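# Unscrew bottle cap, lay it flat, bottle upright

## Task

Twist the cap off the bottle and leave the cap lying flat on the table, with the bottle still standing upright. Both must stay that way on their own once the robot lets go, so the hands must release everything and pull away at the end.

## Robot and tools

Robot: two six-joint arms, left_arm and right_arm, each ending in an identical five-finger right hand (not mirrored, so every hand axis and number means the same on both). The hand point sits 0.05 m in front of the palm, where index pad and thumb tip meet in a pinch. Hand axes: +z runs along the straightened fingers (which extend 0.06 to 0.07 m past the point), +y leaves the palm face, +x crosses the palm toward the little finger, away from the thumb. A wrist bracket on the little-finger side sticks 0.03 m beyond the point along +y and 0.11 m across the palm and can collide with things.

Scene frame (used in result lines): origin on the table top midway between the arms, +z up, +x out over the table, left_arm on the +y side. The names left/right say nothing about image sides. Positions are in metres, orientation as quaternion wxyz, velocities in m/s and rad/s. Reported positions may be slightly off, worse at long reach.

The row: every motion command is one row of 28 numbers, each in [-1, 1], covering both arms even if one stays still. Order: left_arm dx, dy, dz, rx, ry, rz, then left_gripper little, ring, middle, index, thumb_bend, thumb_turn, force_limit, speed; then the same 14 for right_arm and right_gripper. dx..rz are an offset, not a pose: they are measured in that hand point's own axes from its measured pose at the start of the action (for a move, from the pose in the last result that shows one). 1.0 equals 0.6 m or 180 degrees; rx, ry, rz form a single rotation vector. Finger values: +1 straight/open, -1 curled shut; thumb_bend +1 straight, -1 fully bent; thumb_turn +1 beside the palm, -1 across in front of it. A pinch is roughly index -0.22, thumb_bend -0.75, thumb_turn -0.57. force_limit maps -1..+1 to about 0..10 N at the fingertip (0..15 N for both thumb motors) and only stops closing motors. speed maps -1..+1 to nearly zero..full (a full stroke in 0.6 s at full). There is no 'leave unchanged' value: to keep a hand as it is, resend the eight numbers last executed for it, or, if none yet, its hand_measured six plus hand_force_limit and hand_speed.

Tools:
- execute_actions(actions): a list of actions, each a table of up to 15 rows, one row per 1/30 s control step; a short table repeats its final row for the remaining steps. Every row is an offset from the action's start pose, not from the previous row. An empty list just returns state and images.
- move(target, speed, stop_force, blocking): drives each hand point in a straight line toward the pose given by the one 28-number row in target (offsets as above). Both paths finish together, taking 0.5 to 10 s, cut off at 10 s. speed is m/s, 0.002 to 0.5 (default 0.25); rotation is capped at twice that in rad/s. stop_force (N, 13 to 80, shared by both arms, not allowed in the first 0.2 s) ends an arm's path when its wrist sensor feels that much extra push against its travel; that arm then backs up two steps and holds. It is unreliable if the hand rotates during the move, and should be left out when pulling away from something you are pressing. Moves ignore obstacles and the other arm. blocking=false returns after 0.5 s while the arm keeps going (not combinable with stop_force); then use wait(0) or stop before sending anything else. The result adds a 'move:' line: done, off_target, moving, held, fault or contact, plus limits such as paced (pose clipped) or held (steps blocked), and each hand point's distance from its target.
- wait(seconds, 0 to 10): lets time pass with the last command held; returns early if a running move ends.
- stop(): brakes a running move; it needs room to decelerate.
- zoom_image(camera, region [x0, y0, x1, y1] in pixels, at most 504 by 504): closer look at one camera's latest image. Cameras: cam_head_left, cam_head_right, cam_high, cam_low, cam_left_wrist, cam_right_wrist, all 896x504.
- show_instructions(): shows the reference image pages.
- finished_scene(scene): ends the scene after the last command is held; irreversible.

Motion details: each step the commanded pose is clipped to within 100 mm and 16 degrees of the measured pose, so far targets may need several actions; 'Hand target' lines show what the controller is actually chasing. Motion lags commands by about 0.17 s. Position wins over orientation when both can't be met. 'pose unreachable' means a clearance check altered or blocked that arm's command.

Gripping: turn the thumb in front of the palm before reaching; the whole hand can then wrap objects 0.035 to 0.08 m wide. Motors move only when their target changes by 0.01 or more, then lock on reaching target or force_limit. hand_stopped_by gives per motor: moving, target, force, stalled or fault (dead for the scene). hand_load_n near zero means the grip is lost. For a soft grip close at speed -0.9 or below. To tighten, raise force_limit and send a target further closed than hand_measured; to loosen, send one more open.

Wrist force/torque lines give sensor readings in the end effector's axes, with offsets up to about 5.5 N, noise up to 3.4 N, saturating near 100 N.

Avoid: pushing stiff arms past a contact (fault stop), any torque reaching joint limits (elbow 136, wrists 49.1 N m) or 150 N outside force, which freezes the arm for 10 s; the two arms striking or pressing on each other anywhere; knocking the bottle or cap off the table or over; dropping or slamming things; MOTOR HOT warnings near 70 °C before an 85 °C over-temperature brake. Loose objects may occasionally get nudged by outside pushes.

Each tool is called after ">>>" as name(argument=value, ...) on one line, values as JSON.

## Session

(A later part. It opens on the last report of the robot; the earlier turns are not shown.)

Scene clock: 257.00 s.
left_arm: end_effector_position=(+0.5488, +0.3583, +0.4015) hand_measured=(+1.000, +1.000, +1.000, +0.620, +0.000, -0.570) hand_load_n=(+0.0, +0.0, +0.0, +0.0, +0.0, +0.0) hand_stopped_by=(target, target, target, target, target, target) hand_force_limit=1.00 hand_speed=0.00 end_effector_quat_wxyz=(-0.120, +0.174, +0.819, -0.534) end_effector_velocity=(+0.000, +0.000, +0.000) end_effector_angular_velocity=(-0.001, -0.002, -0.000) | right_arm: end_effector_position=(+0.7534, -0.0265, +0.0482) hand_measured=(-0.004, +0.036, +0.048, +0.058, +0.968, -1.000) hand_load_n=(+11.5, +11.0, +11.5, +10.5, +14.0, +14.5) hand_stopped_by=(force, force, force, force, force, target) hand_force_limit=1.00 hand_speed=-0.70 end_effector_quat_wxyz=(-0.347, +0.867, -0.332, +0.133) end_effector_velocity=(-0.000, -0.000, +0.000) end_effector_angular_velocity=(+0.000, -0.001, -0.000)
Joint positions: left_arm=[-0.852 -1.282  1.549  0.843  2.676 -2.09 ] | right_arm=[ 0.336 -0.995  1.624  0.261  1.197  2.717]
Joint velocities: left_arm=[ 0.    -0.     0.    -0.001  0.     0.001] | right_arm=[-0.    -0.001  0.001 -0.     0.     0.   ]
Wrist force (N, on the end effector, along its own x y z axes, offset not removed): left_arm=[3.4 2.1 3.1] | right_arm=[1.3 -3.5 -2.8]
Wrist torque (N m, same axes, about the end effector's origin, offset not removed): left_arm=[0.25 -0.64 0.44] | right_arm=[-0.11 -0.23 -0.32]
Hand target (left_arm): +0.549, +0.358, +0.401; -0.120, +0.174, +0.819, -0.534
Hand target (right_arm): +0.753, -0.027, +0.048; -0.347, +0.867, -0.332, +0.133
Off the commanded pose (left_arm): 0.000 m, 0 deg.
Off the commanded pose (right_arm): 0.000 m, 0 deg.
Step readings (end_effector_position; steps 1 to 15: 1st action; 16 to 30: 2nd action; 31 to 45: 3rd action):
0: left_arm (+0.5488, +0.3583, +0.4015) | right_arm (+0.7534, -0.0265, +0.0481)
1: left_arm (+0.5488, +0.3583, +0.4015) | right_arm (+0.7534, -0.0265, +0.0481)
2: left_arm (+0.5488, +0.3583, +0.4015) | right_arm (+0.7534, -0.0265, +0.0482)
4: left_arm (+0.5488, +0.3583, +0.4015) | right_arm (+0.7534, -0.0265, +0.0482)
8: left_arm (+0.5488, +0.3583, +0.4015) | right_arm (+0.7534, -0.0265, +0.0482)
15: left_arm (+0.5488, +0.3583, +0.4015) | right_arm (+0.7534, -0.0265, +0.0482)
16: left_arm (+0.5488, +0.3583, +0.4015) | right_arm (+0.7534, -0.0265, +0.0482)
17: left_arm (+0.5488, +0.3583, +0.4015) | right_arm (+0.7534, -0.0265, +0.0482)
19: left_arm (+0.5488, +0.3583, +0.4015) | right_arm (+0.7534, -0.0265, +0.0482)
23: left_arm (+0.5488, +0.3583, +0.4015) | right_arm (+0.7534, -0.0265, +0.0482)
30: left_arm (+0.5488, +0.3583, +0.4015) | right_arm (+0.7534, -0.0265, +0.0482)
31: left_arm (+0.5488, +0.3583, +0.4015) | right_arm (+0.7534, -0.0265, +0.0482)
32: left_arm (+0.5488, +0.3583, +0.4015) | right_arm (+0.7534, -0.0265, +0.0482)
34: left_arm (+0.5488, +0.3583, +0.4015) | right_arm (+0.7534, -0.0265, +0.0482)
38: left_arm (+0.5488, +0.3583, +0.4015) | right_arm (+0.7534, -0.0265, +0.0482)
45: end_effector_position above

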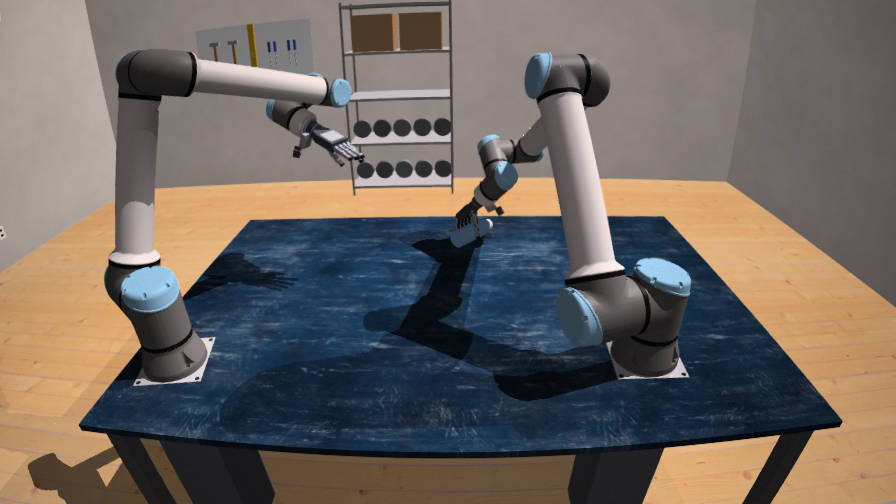

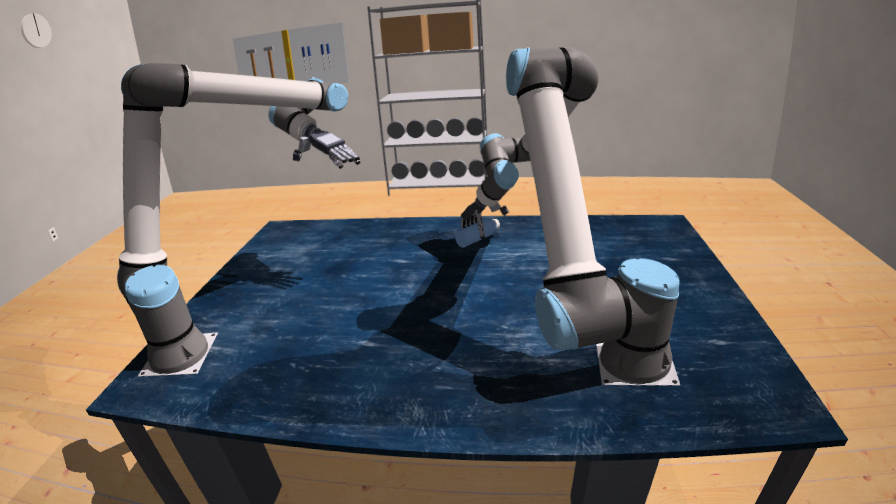

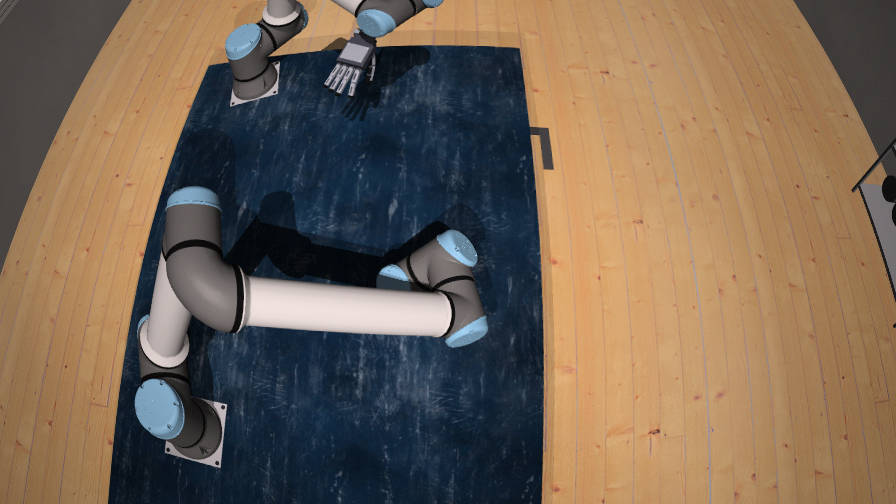

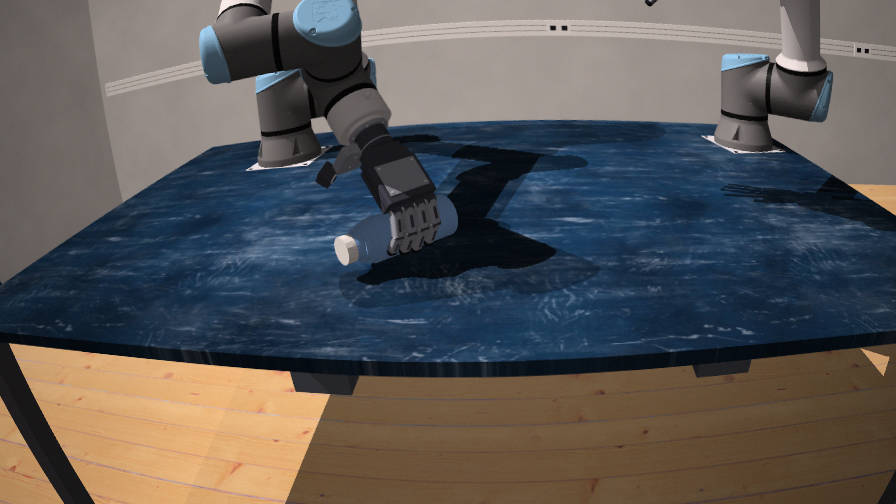

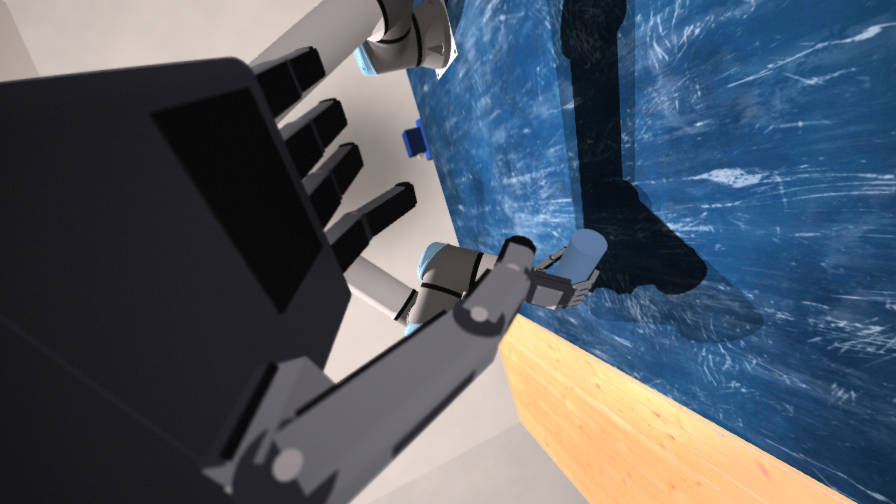

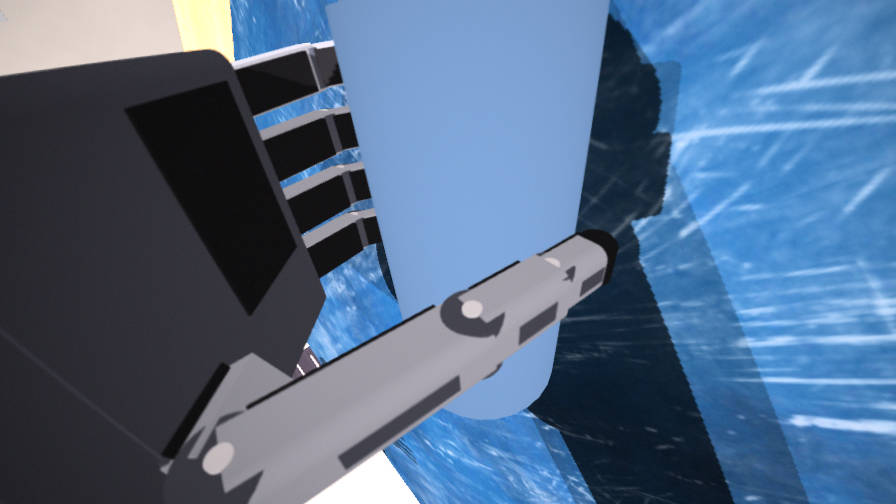

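>>> execute_actions(actions=[])

Scene clock: 272.37 s.
left_arm: end_effector_position=(+0.5488, +0.3583, +0.4015) hand_measured=(+1.000, +1.000, +1.000, +0.620, +0.000, -0.570) hand_load_n=(+0.0, +0.0, +0.0, +0.0, +0.0, +0.0) hand_stopped_by=(target, target, target, target, target, target) hand_force_limit=1.00 hand_speed=0.00 end_effector_quat_wxyz=(-0.120, +0.174, +0.819, -0.534) end_effector_velocity=(+0.000, +0.000, +0.000) end_effector_angular_velocity=(-0.000, -0.000, -0.000) | right_arm: end_effector_position=(+0.7534, -0.0265, +0.0482) hand_measured=(-0.004, +0.036, +0.048, +0.058, +0.968, -1.000) hand_load_n=(+11.5, +11.0, +11.5, +10.5, +14.0, +14.5) hand_stopped_by=(force, force, force, force, force, target) hand_force_limit=1.00 hand_speed=-0.70 end_effector_quat_wxyz=(-0.347, +0.867, -0.332, +0.133) end_effector_velocity=(+0.001, +0.000, +0.000) end_effector_angular_velocity=(+0.000, -0.000, -0.000)
Joint positions: left_arm=[-0.852 -1.282  1.549  0.843  2.676 -2.09 ] | right_arm=[ 0.336 -0.995  1.624  0.261  1.197  2.717]
Joint velocities: left_arm=[ 0.001 -0.    -0.     0.001  0.     0.002] | right_arm=[-0.     0.    -0.002  0.001  0.     0.   ]
Wrist force (N, on the end effector, along its own x y z axes, offset not removed): left_arm=[0.4 -0.5 0.4] | right_arm=[-0.4 -4.0 -3.4]
Wrist torque (N m, same axes, about the end effector's origin, offset not removed): left_arm=[0.01 -0.13 0.03] | right_arm=[-0.27 0.22 -0.10]
Hand target (left_arm): +0.549, +0.358, +0.401; -0.120, +0.174, +0.819, -0.534
Hand target (right_arm): +0.753, -0.027, +0.048; -0.347, +0.867, -0.332, +0.133
Off the commanded pose (left_arm): 0.000 m, 0 deg.
Off the commanded pose (right_arm): 0.000 m, 0 deg.

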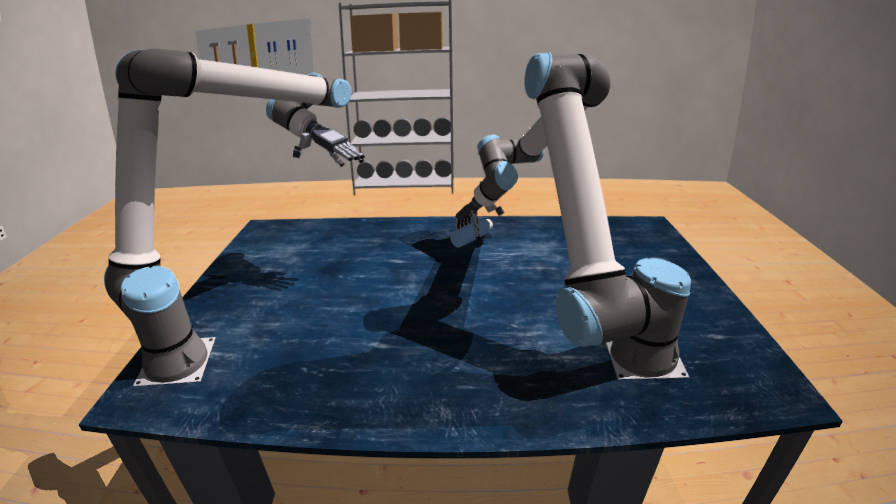

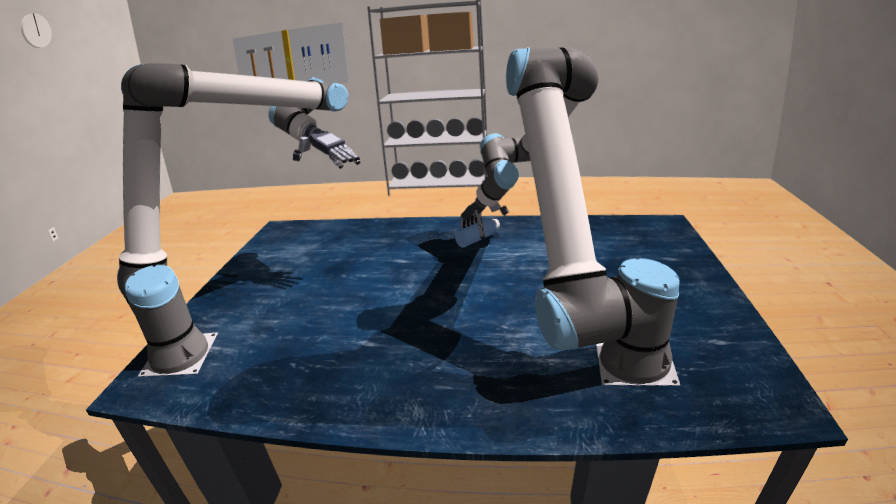

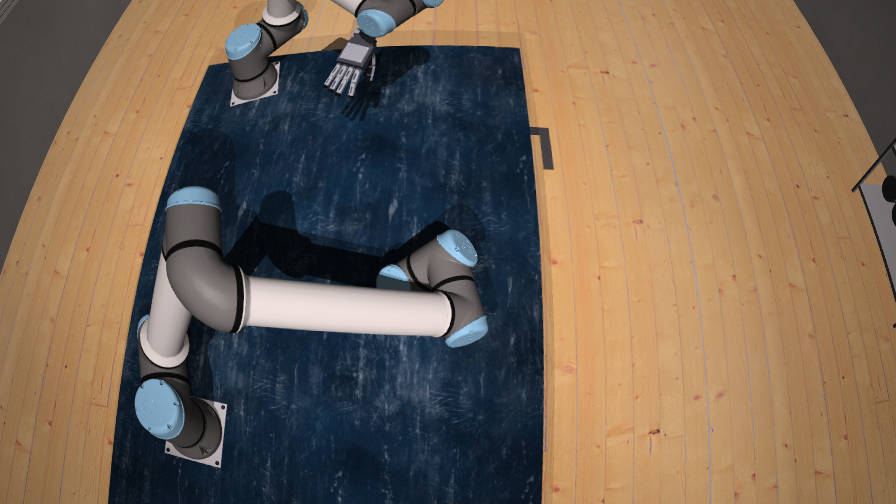

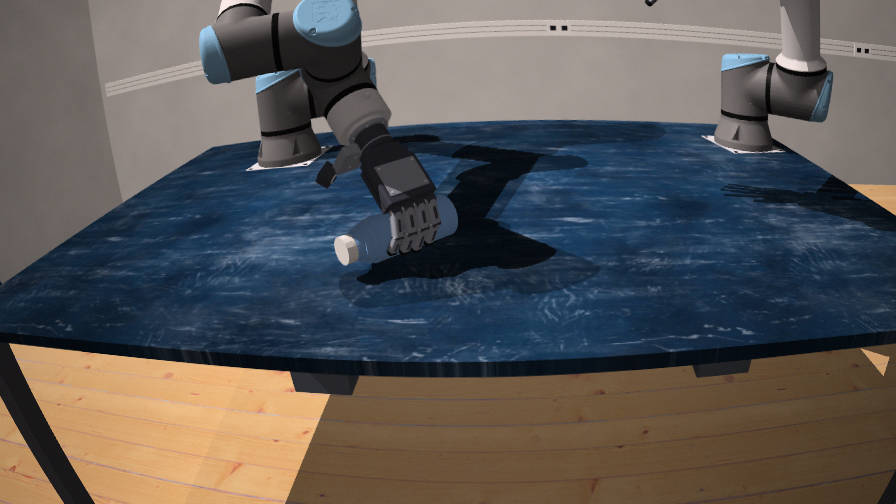

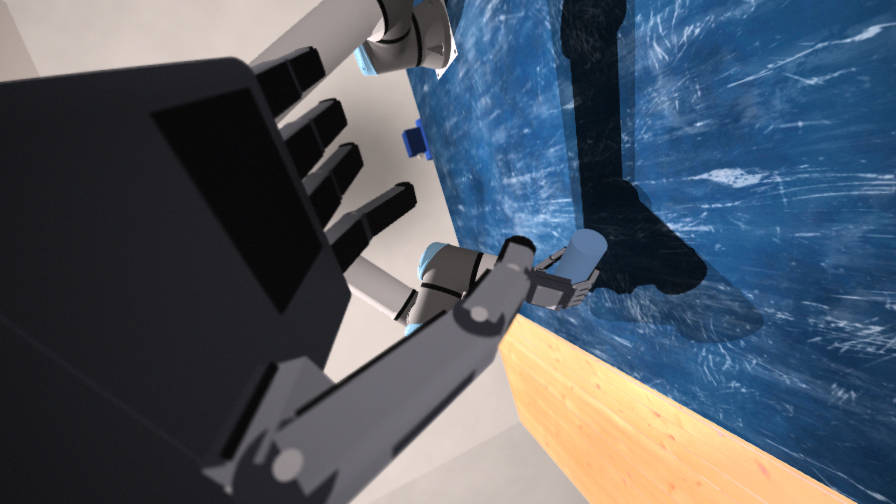

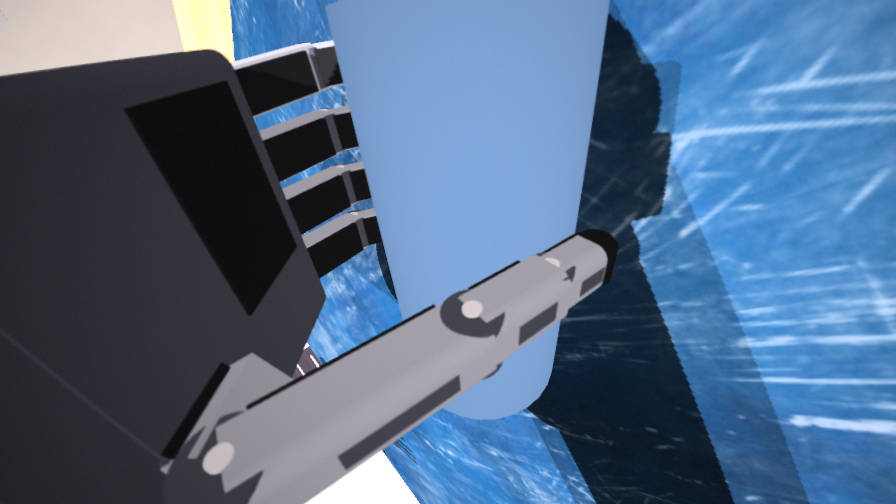

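>>> move(target=[0,0,0,0,0,0,1,1,1,0.62,0,-0.57,1,0, 0,-0.0805,-0.084,0,0,0,-0.98,-0.98,-0.98,-0.98,0.0,-1,1,-0.7], speed=0.2)

>>> move(target=[0,0,0,0,0,0,1,1,1,0.62,0,-0.57,1,0, -0.391,0.0305,-0.0798,0.2514,0.153,-0.494,-0.98,-0.98,-0.98,-0.98,0.0,-1,1,-0.7], speed=0.4)

Scene clock: 299.13 s.
left_arm: end_effector_position=(+0.5488, +0.3583, +0.4015) hand_measured=(+1.000, +1.000, +1.000, +0.620, +0.000, -0.570) hand_load_n=(+0.0, +0.0, +0.0, +0.0, +0.0, +0.0) hand_stopped_by=(target, target, target, target, target, target) hand_force_limit=1.00 hand_speed=0.00 end_effector_quat_wxyz=(-0.120, +0.174, +0.819, -0.534) end_effector_velocity=(-0.000, +0.000, -0.000) end_effector_angular_velocity=(+0.000, +0.001, -0.000) | right_arm: end_effector_position=(+0.7535, -0.0264, +0.1177) hand_measured=(-0.004, +0.036, +0.048, +0.058, +0.968, -1.000) hand_load_n=(+11.5, +11.0, +11.5, +10.5, +14.0, +14.5) hand_stopped_by=(force, force, force, force, force, target) hand_force_limit=1.00 hand_speed=-0.70 end_effector_quat_wxyz=(-0.347, +0.867, -0.332, +0.133) end_effector_velocity=(-0.001, -0.000, +0.001) end_effector_angular_velocity=(-0.001, +0.002, +0.000)
Joint positions: left_arm=[-0.852 -1.282  1.549  0.843  2.676 -2.09 ] | right_arm=[ 0.336 -1.057  1.581  0.365  1.197  2.717]
Joint velocities: left_arm=[ 0.    -0.     0.001  0.001  0.001  0.   ] | right_arm=[-0.    -0.001  0.     0.003 -0.    -0.   ]
Wrist force (N, on the end effector, along its own x y z axes, offset not removed): left_arm=[-3.5 -0.6 3.8] | right_arm=[5.5 -1.5 -1.4]
Wrist torque (N m, same axes, about the end effector's origin, offset not removed): left_arm=[-0.07 0.34 -0.19] | right_arm=[-0.29 -0.64 0.35]
Hand target (left_arm): +0.549, +0.358, +0.401; -0.120, +0.174, +0.819, -0.534
Hand target (right_arm): +0.754, -0.026, +0.118; -0.347, +0.867, -0.332, +0.133
Off the commanded pose (left_arm): 0.000 m, 0 deg.
Off the commanded pose (right_arm): 0.000 m, 0 deg.
move: done

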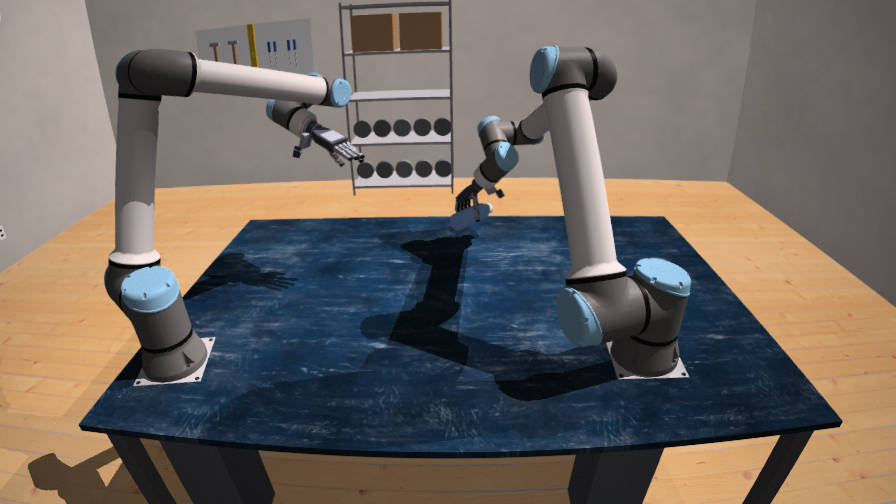

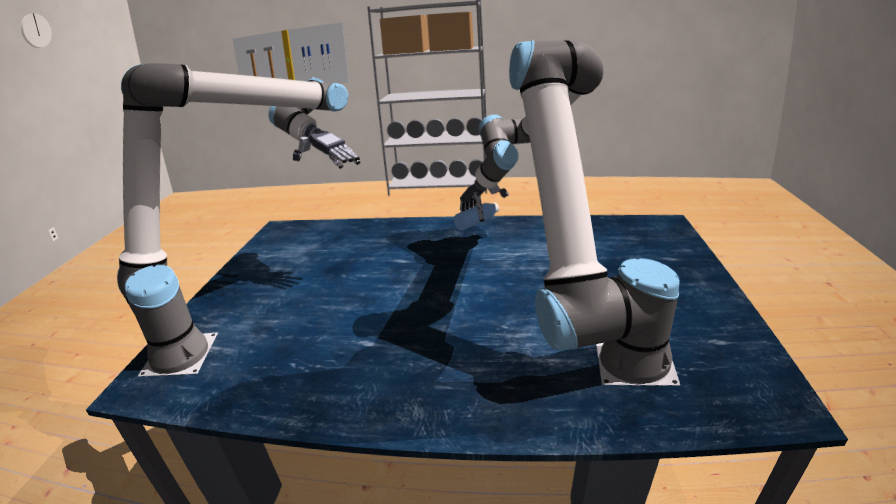

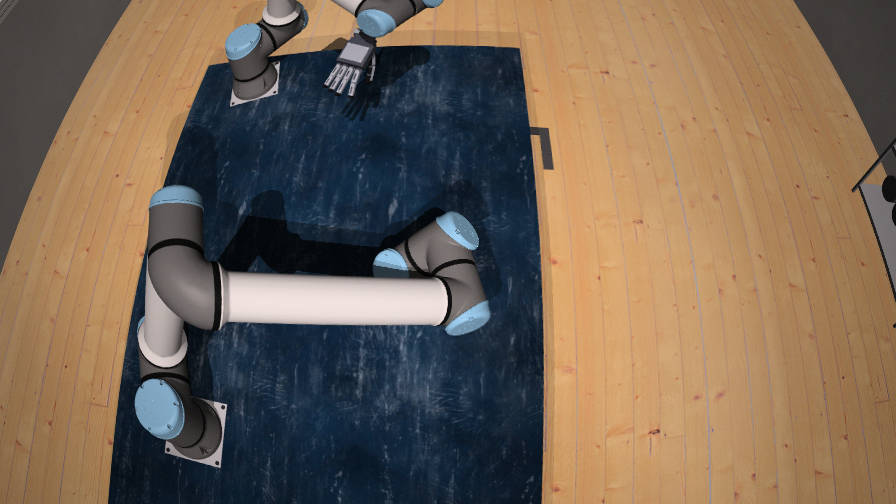

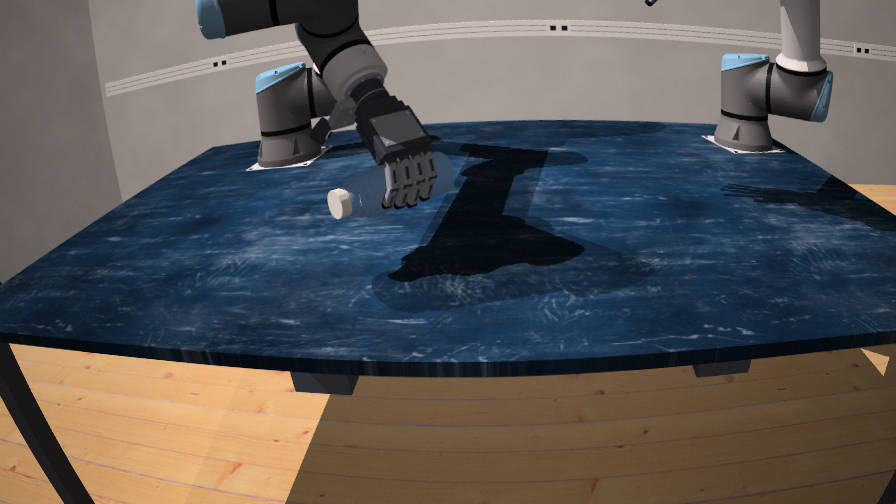

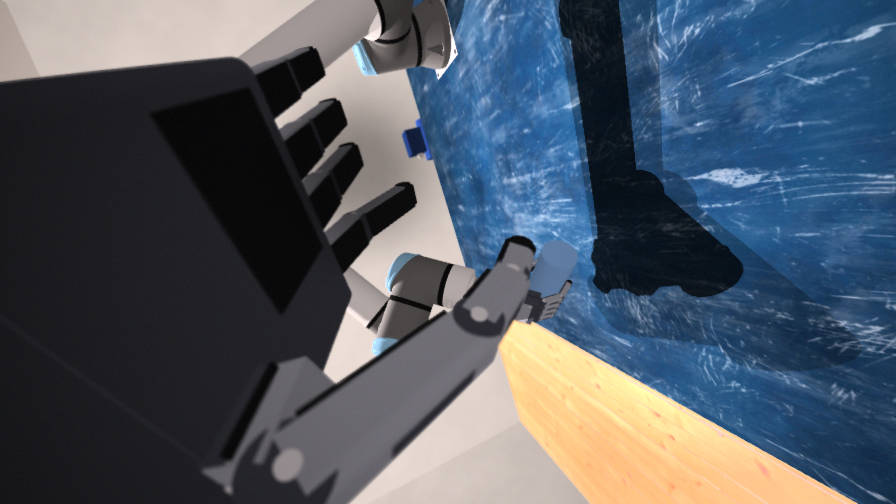

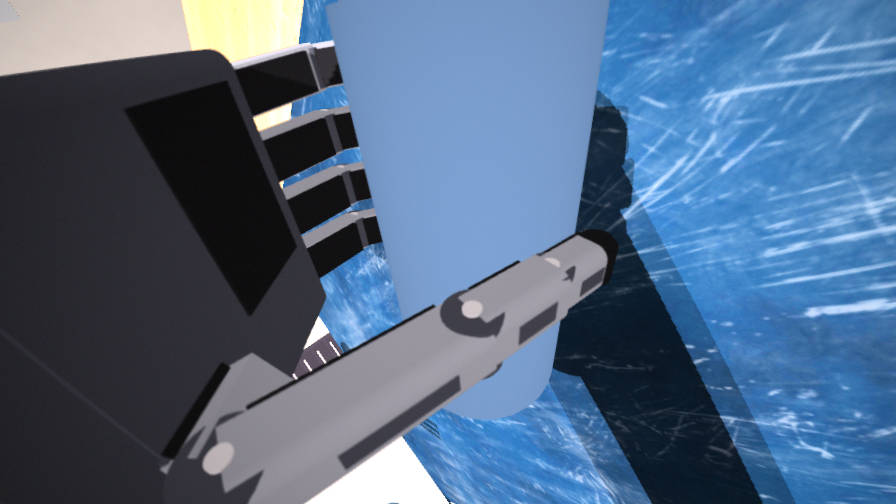

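Scene clock: 302.00 s.
left_arm: end_effector_position=(+0.5488, +0.3583, +0.4015) hand_measured=(+1.000, +1.000, +1.000, +0.620, +0.000, -0.570) hand_load_n=(+0.0, +0.0, +0.0, +0.0, +0.0, +0.0) hand_stopped_by=(target, target, target, target, target, target) hand_force_limit=1.00 hand_speed=0.00 end_effector_quat_wxyz=(-0.120, +0.174, +0.819, -0.534) end_effector_velocity=(-0.000, -0.000, +0.000) end_effector_angular_velocity=(+0.000, +0.001, -0.000) | right_arm: end_effector_position=(+0.5481, +0.0960, +0.1399) hand_measured=(-0.004, +0.036, +0.048, +0.058, +0.968, -1.000) hand_load_n=(+11.5, +10.5, +11.5, +10.5, +14.0, +14.5) hand_stopped_by=(force, force, force, force, force, target) hand_force_limit=1.00 hand_speed=-0.70 end_effector_quat_wxyz=(-0.353, +0.614, +0.352, +0.612) end_effector_velocity=(-0.001, +0.000, -0.001) end_effector_angular_velocity=(-0.003, -0.010, +0.006)
Joint positions: left_arm=[-0.852 -1.282  1.549  0.843  2.676 -2.09 ] | right_arm=[ 0.636 -1.292  2.284 -0.99   1.108  1.573]
Joint velocities: left_arm=[-0.001 -0.    -0.     0.001  0.    -0.   ] | right_arm=[-0.001  0.003  0.003 -0.009 -0.007 -0.009]
Wrist force (N, on the end effector, along its own x y z axes, offset not removed): left_arm=[-0.4 0.1 2.1] | right_arm=[0.6 -1.6 3.7]
Wrist torque (N m, same axes, about the end effector's origin, offset not removed): left_arm=[0.19 0.08 0.05] | right_arm=[-0.34 0.01 0.05]
Hand target (left_arm): +0.549, +0.358, +0.401; -0.120, +0.174, +0.819, -0.534
Hand target (right_arm): +0.548, +0.096, +0.140; -0.353, +0.613, +0.353, +0.612
Off the commanded pose (left_arm): 0.000 m, 0 deg.
Off the commanded pose (right_arm): 0.000 m, 0 deg.
move: done

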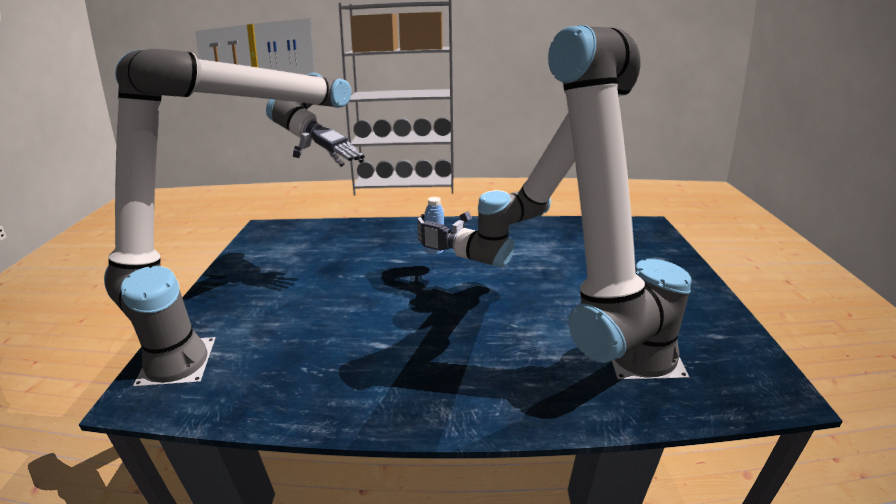

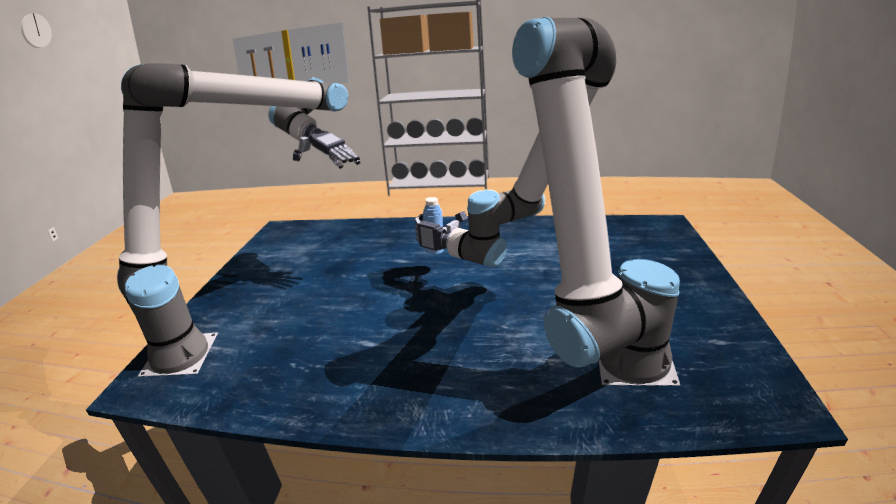

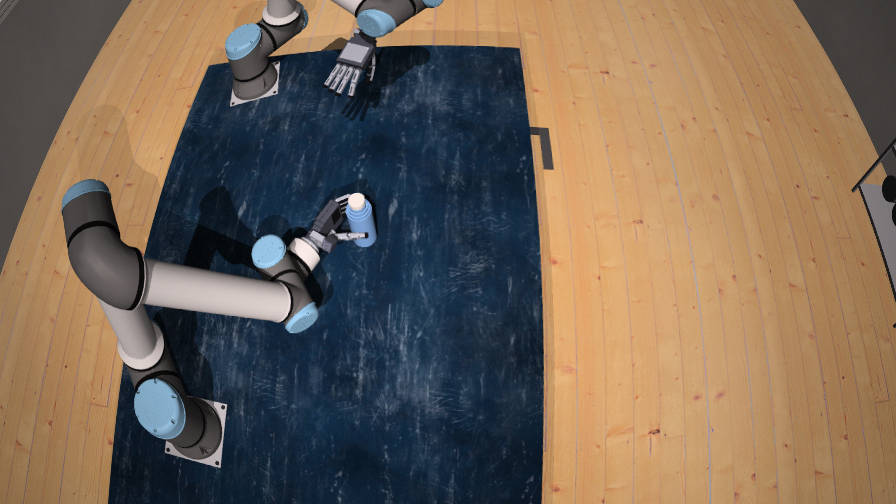

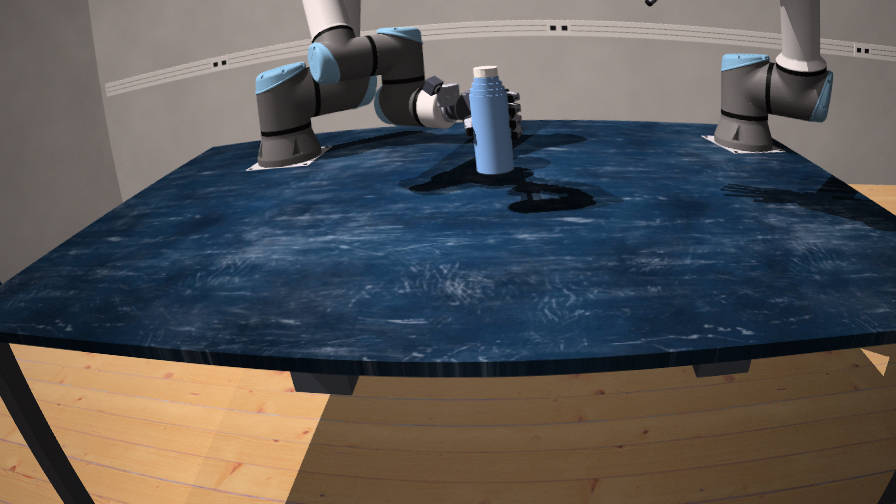

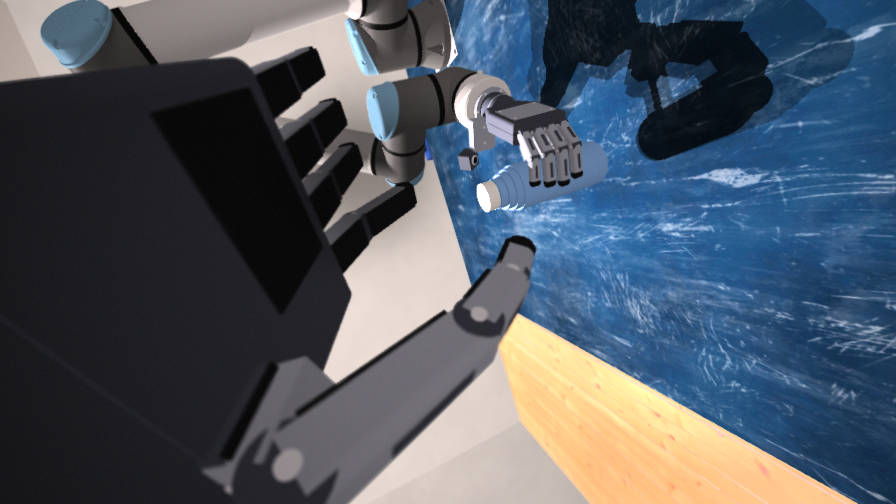

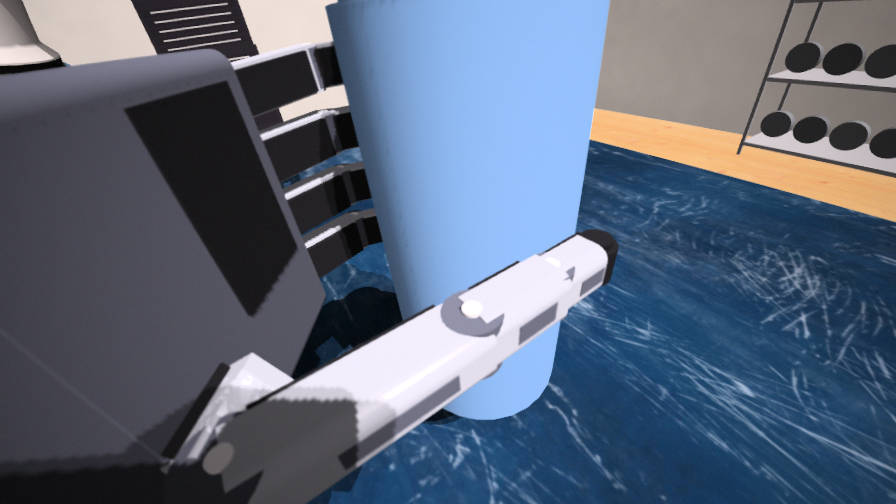

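>>> zoom_image(camera="cam_low", region=[420,50,560,190])

>>> zoom_image(camera="cam_head_left", region=[390,180,490,270])

Region (420, 50, 560, 190) of cam_low's 896x504 image, scaled by 3.600, with more detail than that image has.

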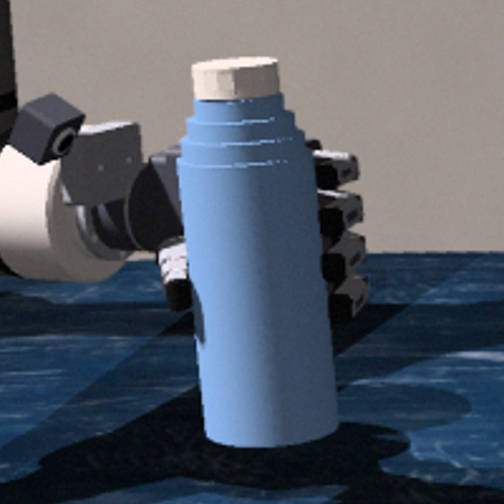

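Region (390, 180, 490, 270) of cam_head_left's 896x504 image, scaled by 5.040, with more detail than that image has; it fills the top 454 rows of this view, and the rest is white.

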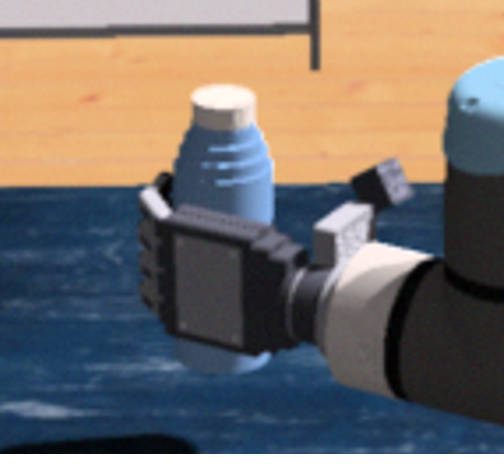

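>>> move(target=[-0.185,-0.003,0.4065,0,0,0,1,1,1,0.62,0,-0.57,1,1, 0,0,0,0,0,0,-0.98,-0.98,-0.98,-0.98,0.0,-1,1,-0.7], speed=0.35)

Scene clock: 357.43 s.
left_arm: end_effector_position=(+0.5557, +0.1088, +0.3042) hand_measured=(+1.000, +1.000, +1.000, +0.620, +0.000, -0.570) hand_load_n=(+0.0, +0.0, +0.0, +0.0, +0.0, +0.0) hand_stopped_by=(target, target, target, target, target, target) hand_force_limit=1.00 hand_speed=1.00 end_effector_quat_wxyz=(-0.120, +0.174, +0.819, -0.534) end_effector_velocity=(+0.001, -0.002, -0.001) end_effector_angular_velocity=(+0.001, +0.001, +0.002) | right_arm: end_effector_position=(+0.5481, +0.0960, +0.1399) hand_measured=(-0.004, +0.036, +0.048, +0.058, +0.968, -1.000) hand_load_n=(+11.5, +10.5, +11.5, +10.5, +14.0, +14.5) hand_stopped_by=(force, force, force, force, force, target) hand_force_limit=1.00 hand_speed=-0.70 end_effector_quat_wxyz=(-0.353, +0.614, +0.352, +0.612) end_effector_velocity=(-0.000, -0.000, +0.001) end_effector_angular_velocity=(+0.000, -0.001, -0.000)
Joint positions: left_arm=[-1.104 -1.075  1.37   0.471  2.525 -2.488] | right_arm=[ 0.636 -1.292  2.284 -0.99   1.108  1.573]
Joint velocities: left_arm=[-0.001  0.002 -0.002 -0.002 -0.002 -0.004] | right_arm=[ 0.    -0.001  0.     0.     0.    -0.   ]
Wrist force (N, on the end effector, along its own x y z axes, offset not removed): left_arm=[1.1 -0.7 0.2] | right_arm=[2.1 -5.2 -1.3]
Wrist torque (N m, same axes, about the end effector's origin, offset not removed): left_arm=[0.00 -0.26 0.29] | right_arm=[-0.53 -0.15 0.02]
Hand target (left_arm): +0.556, +0.109, +0.304; -0.120, +0.174, +0.819, -0.534
Hand target (right_arm): +0.548, +0.096, +0.140; -0.353, +0.614, +0.352, +0.612
Off the commanded pose (left_arm): 0.001 m, 0 deg.
Off the commanded pose (right_arm): 0.000 m, 0 deg.
move: done

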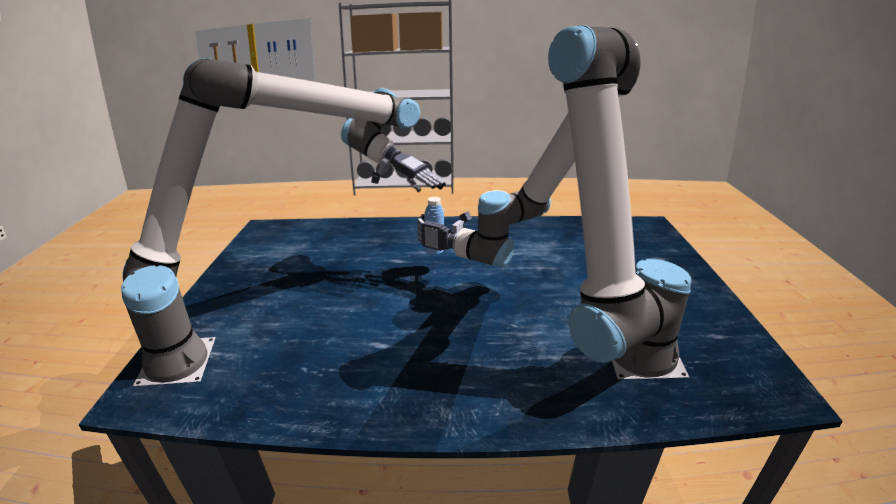

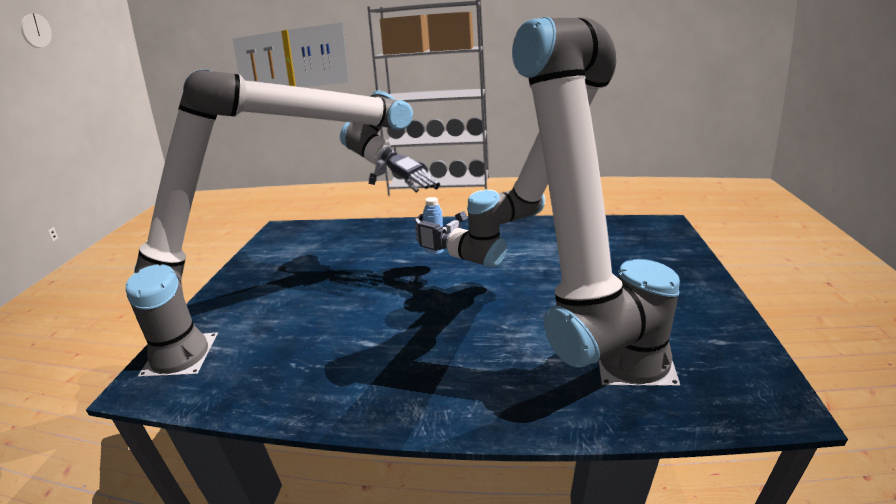

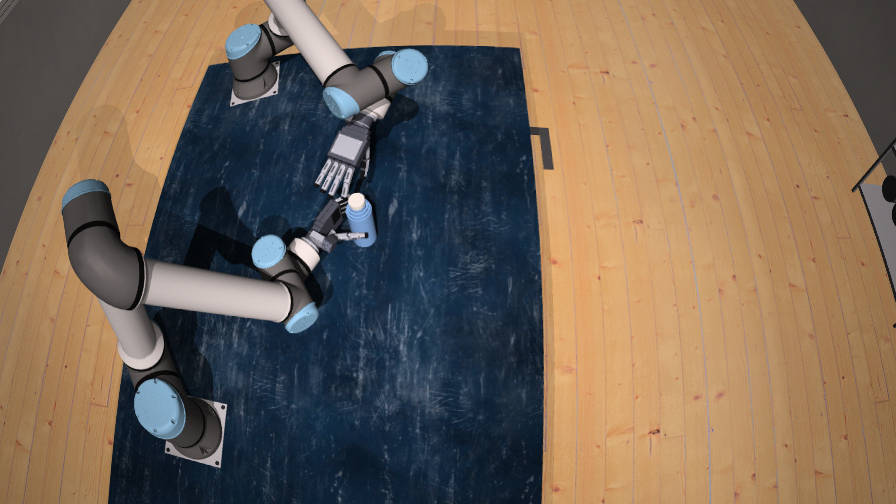

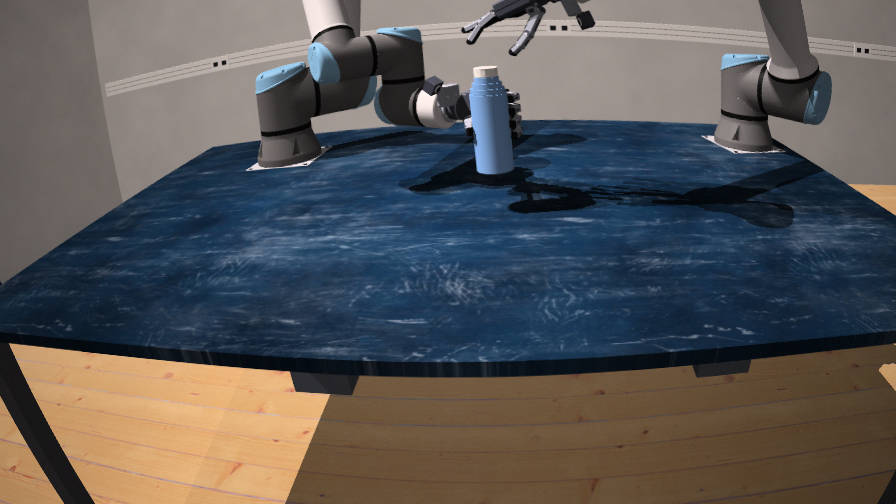

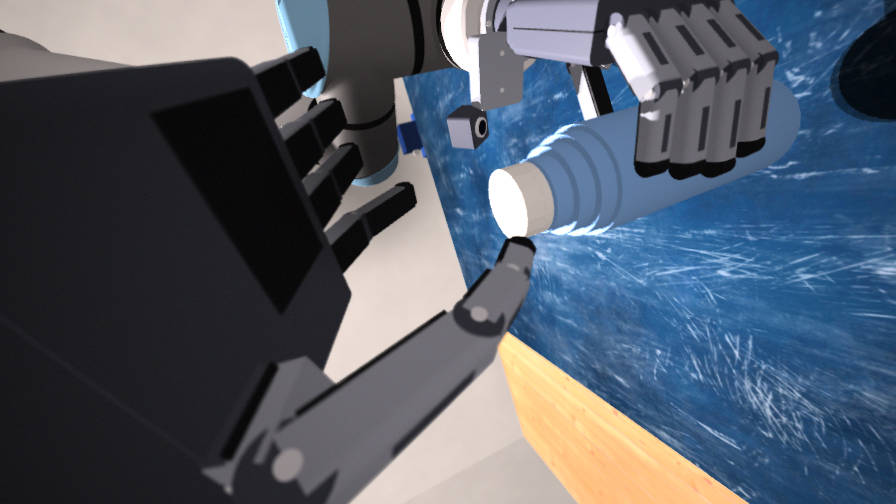

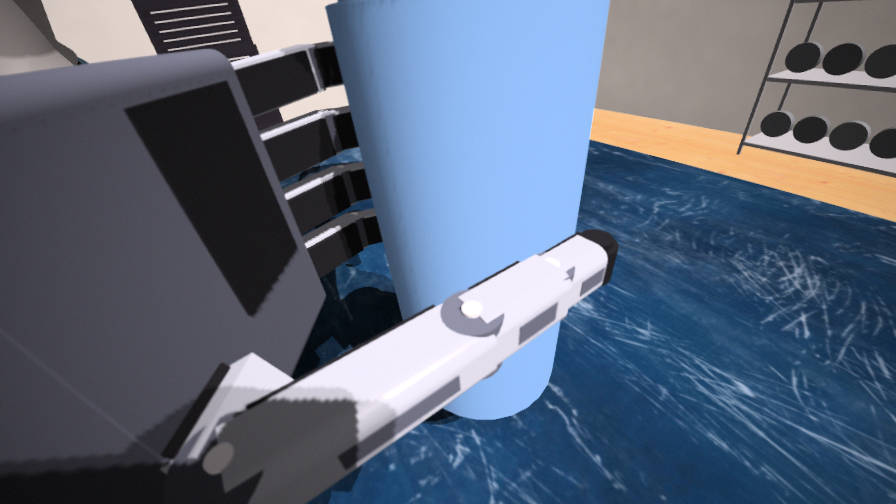

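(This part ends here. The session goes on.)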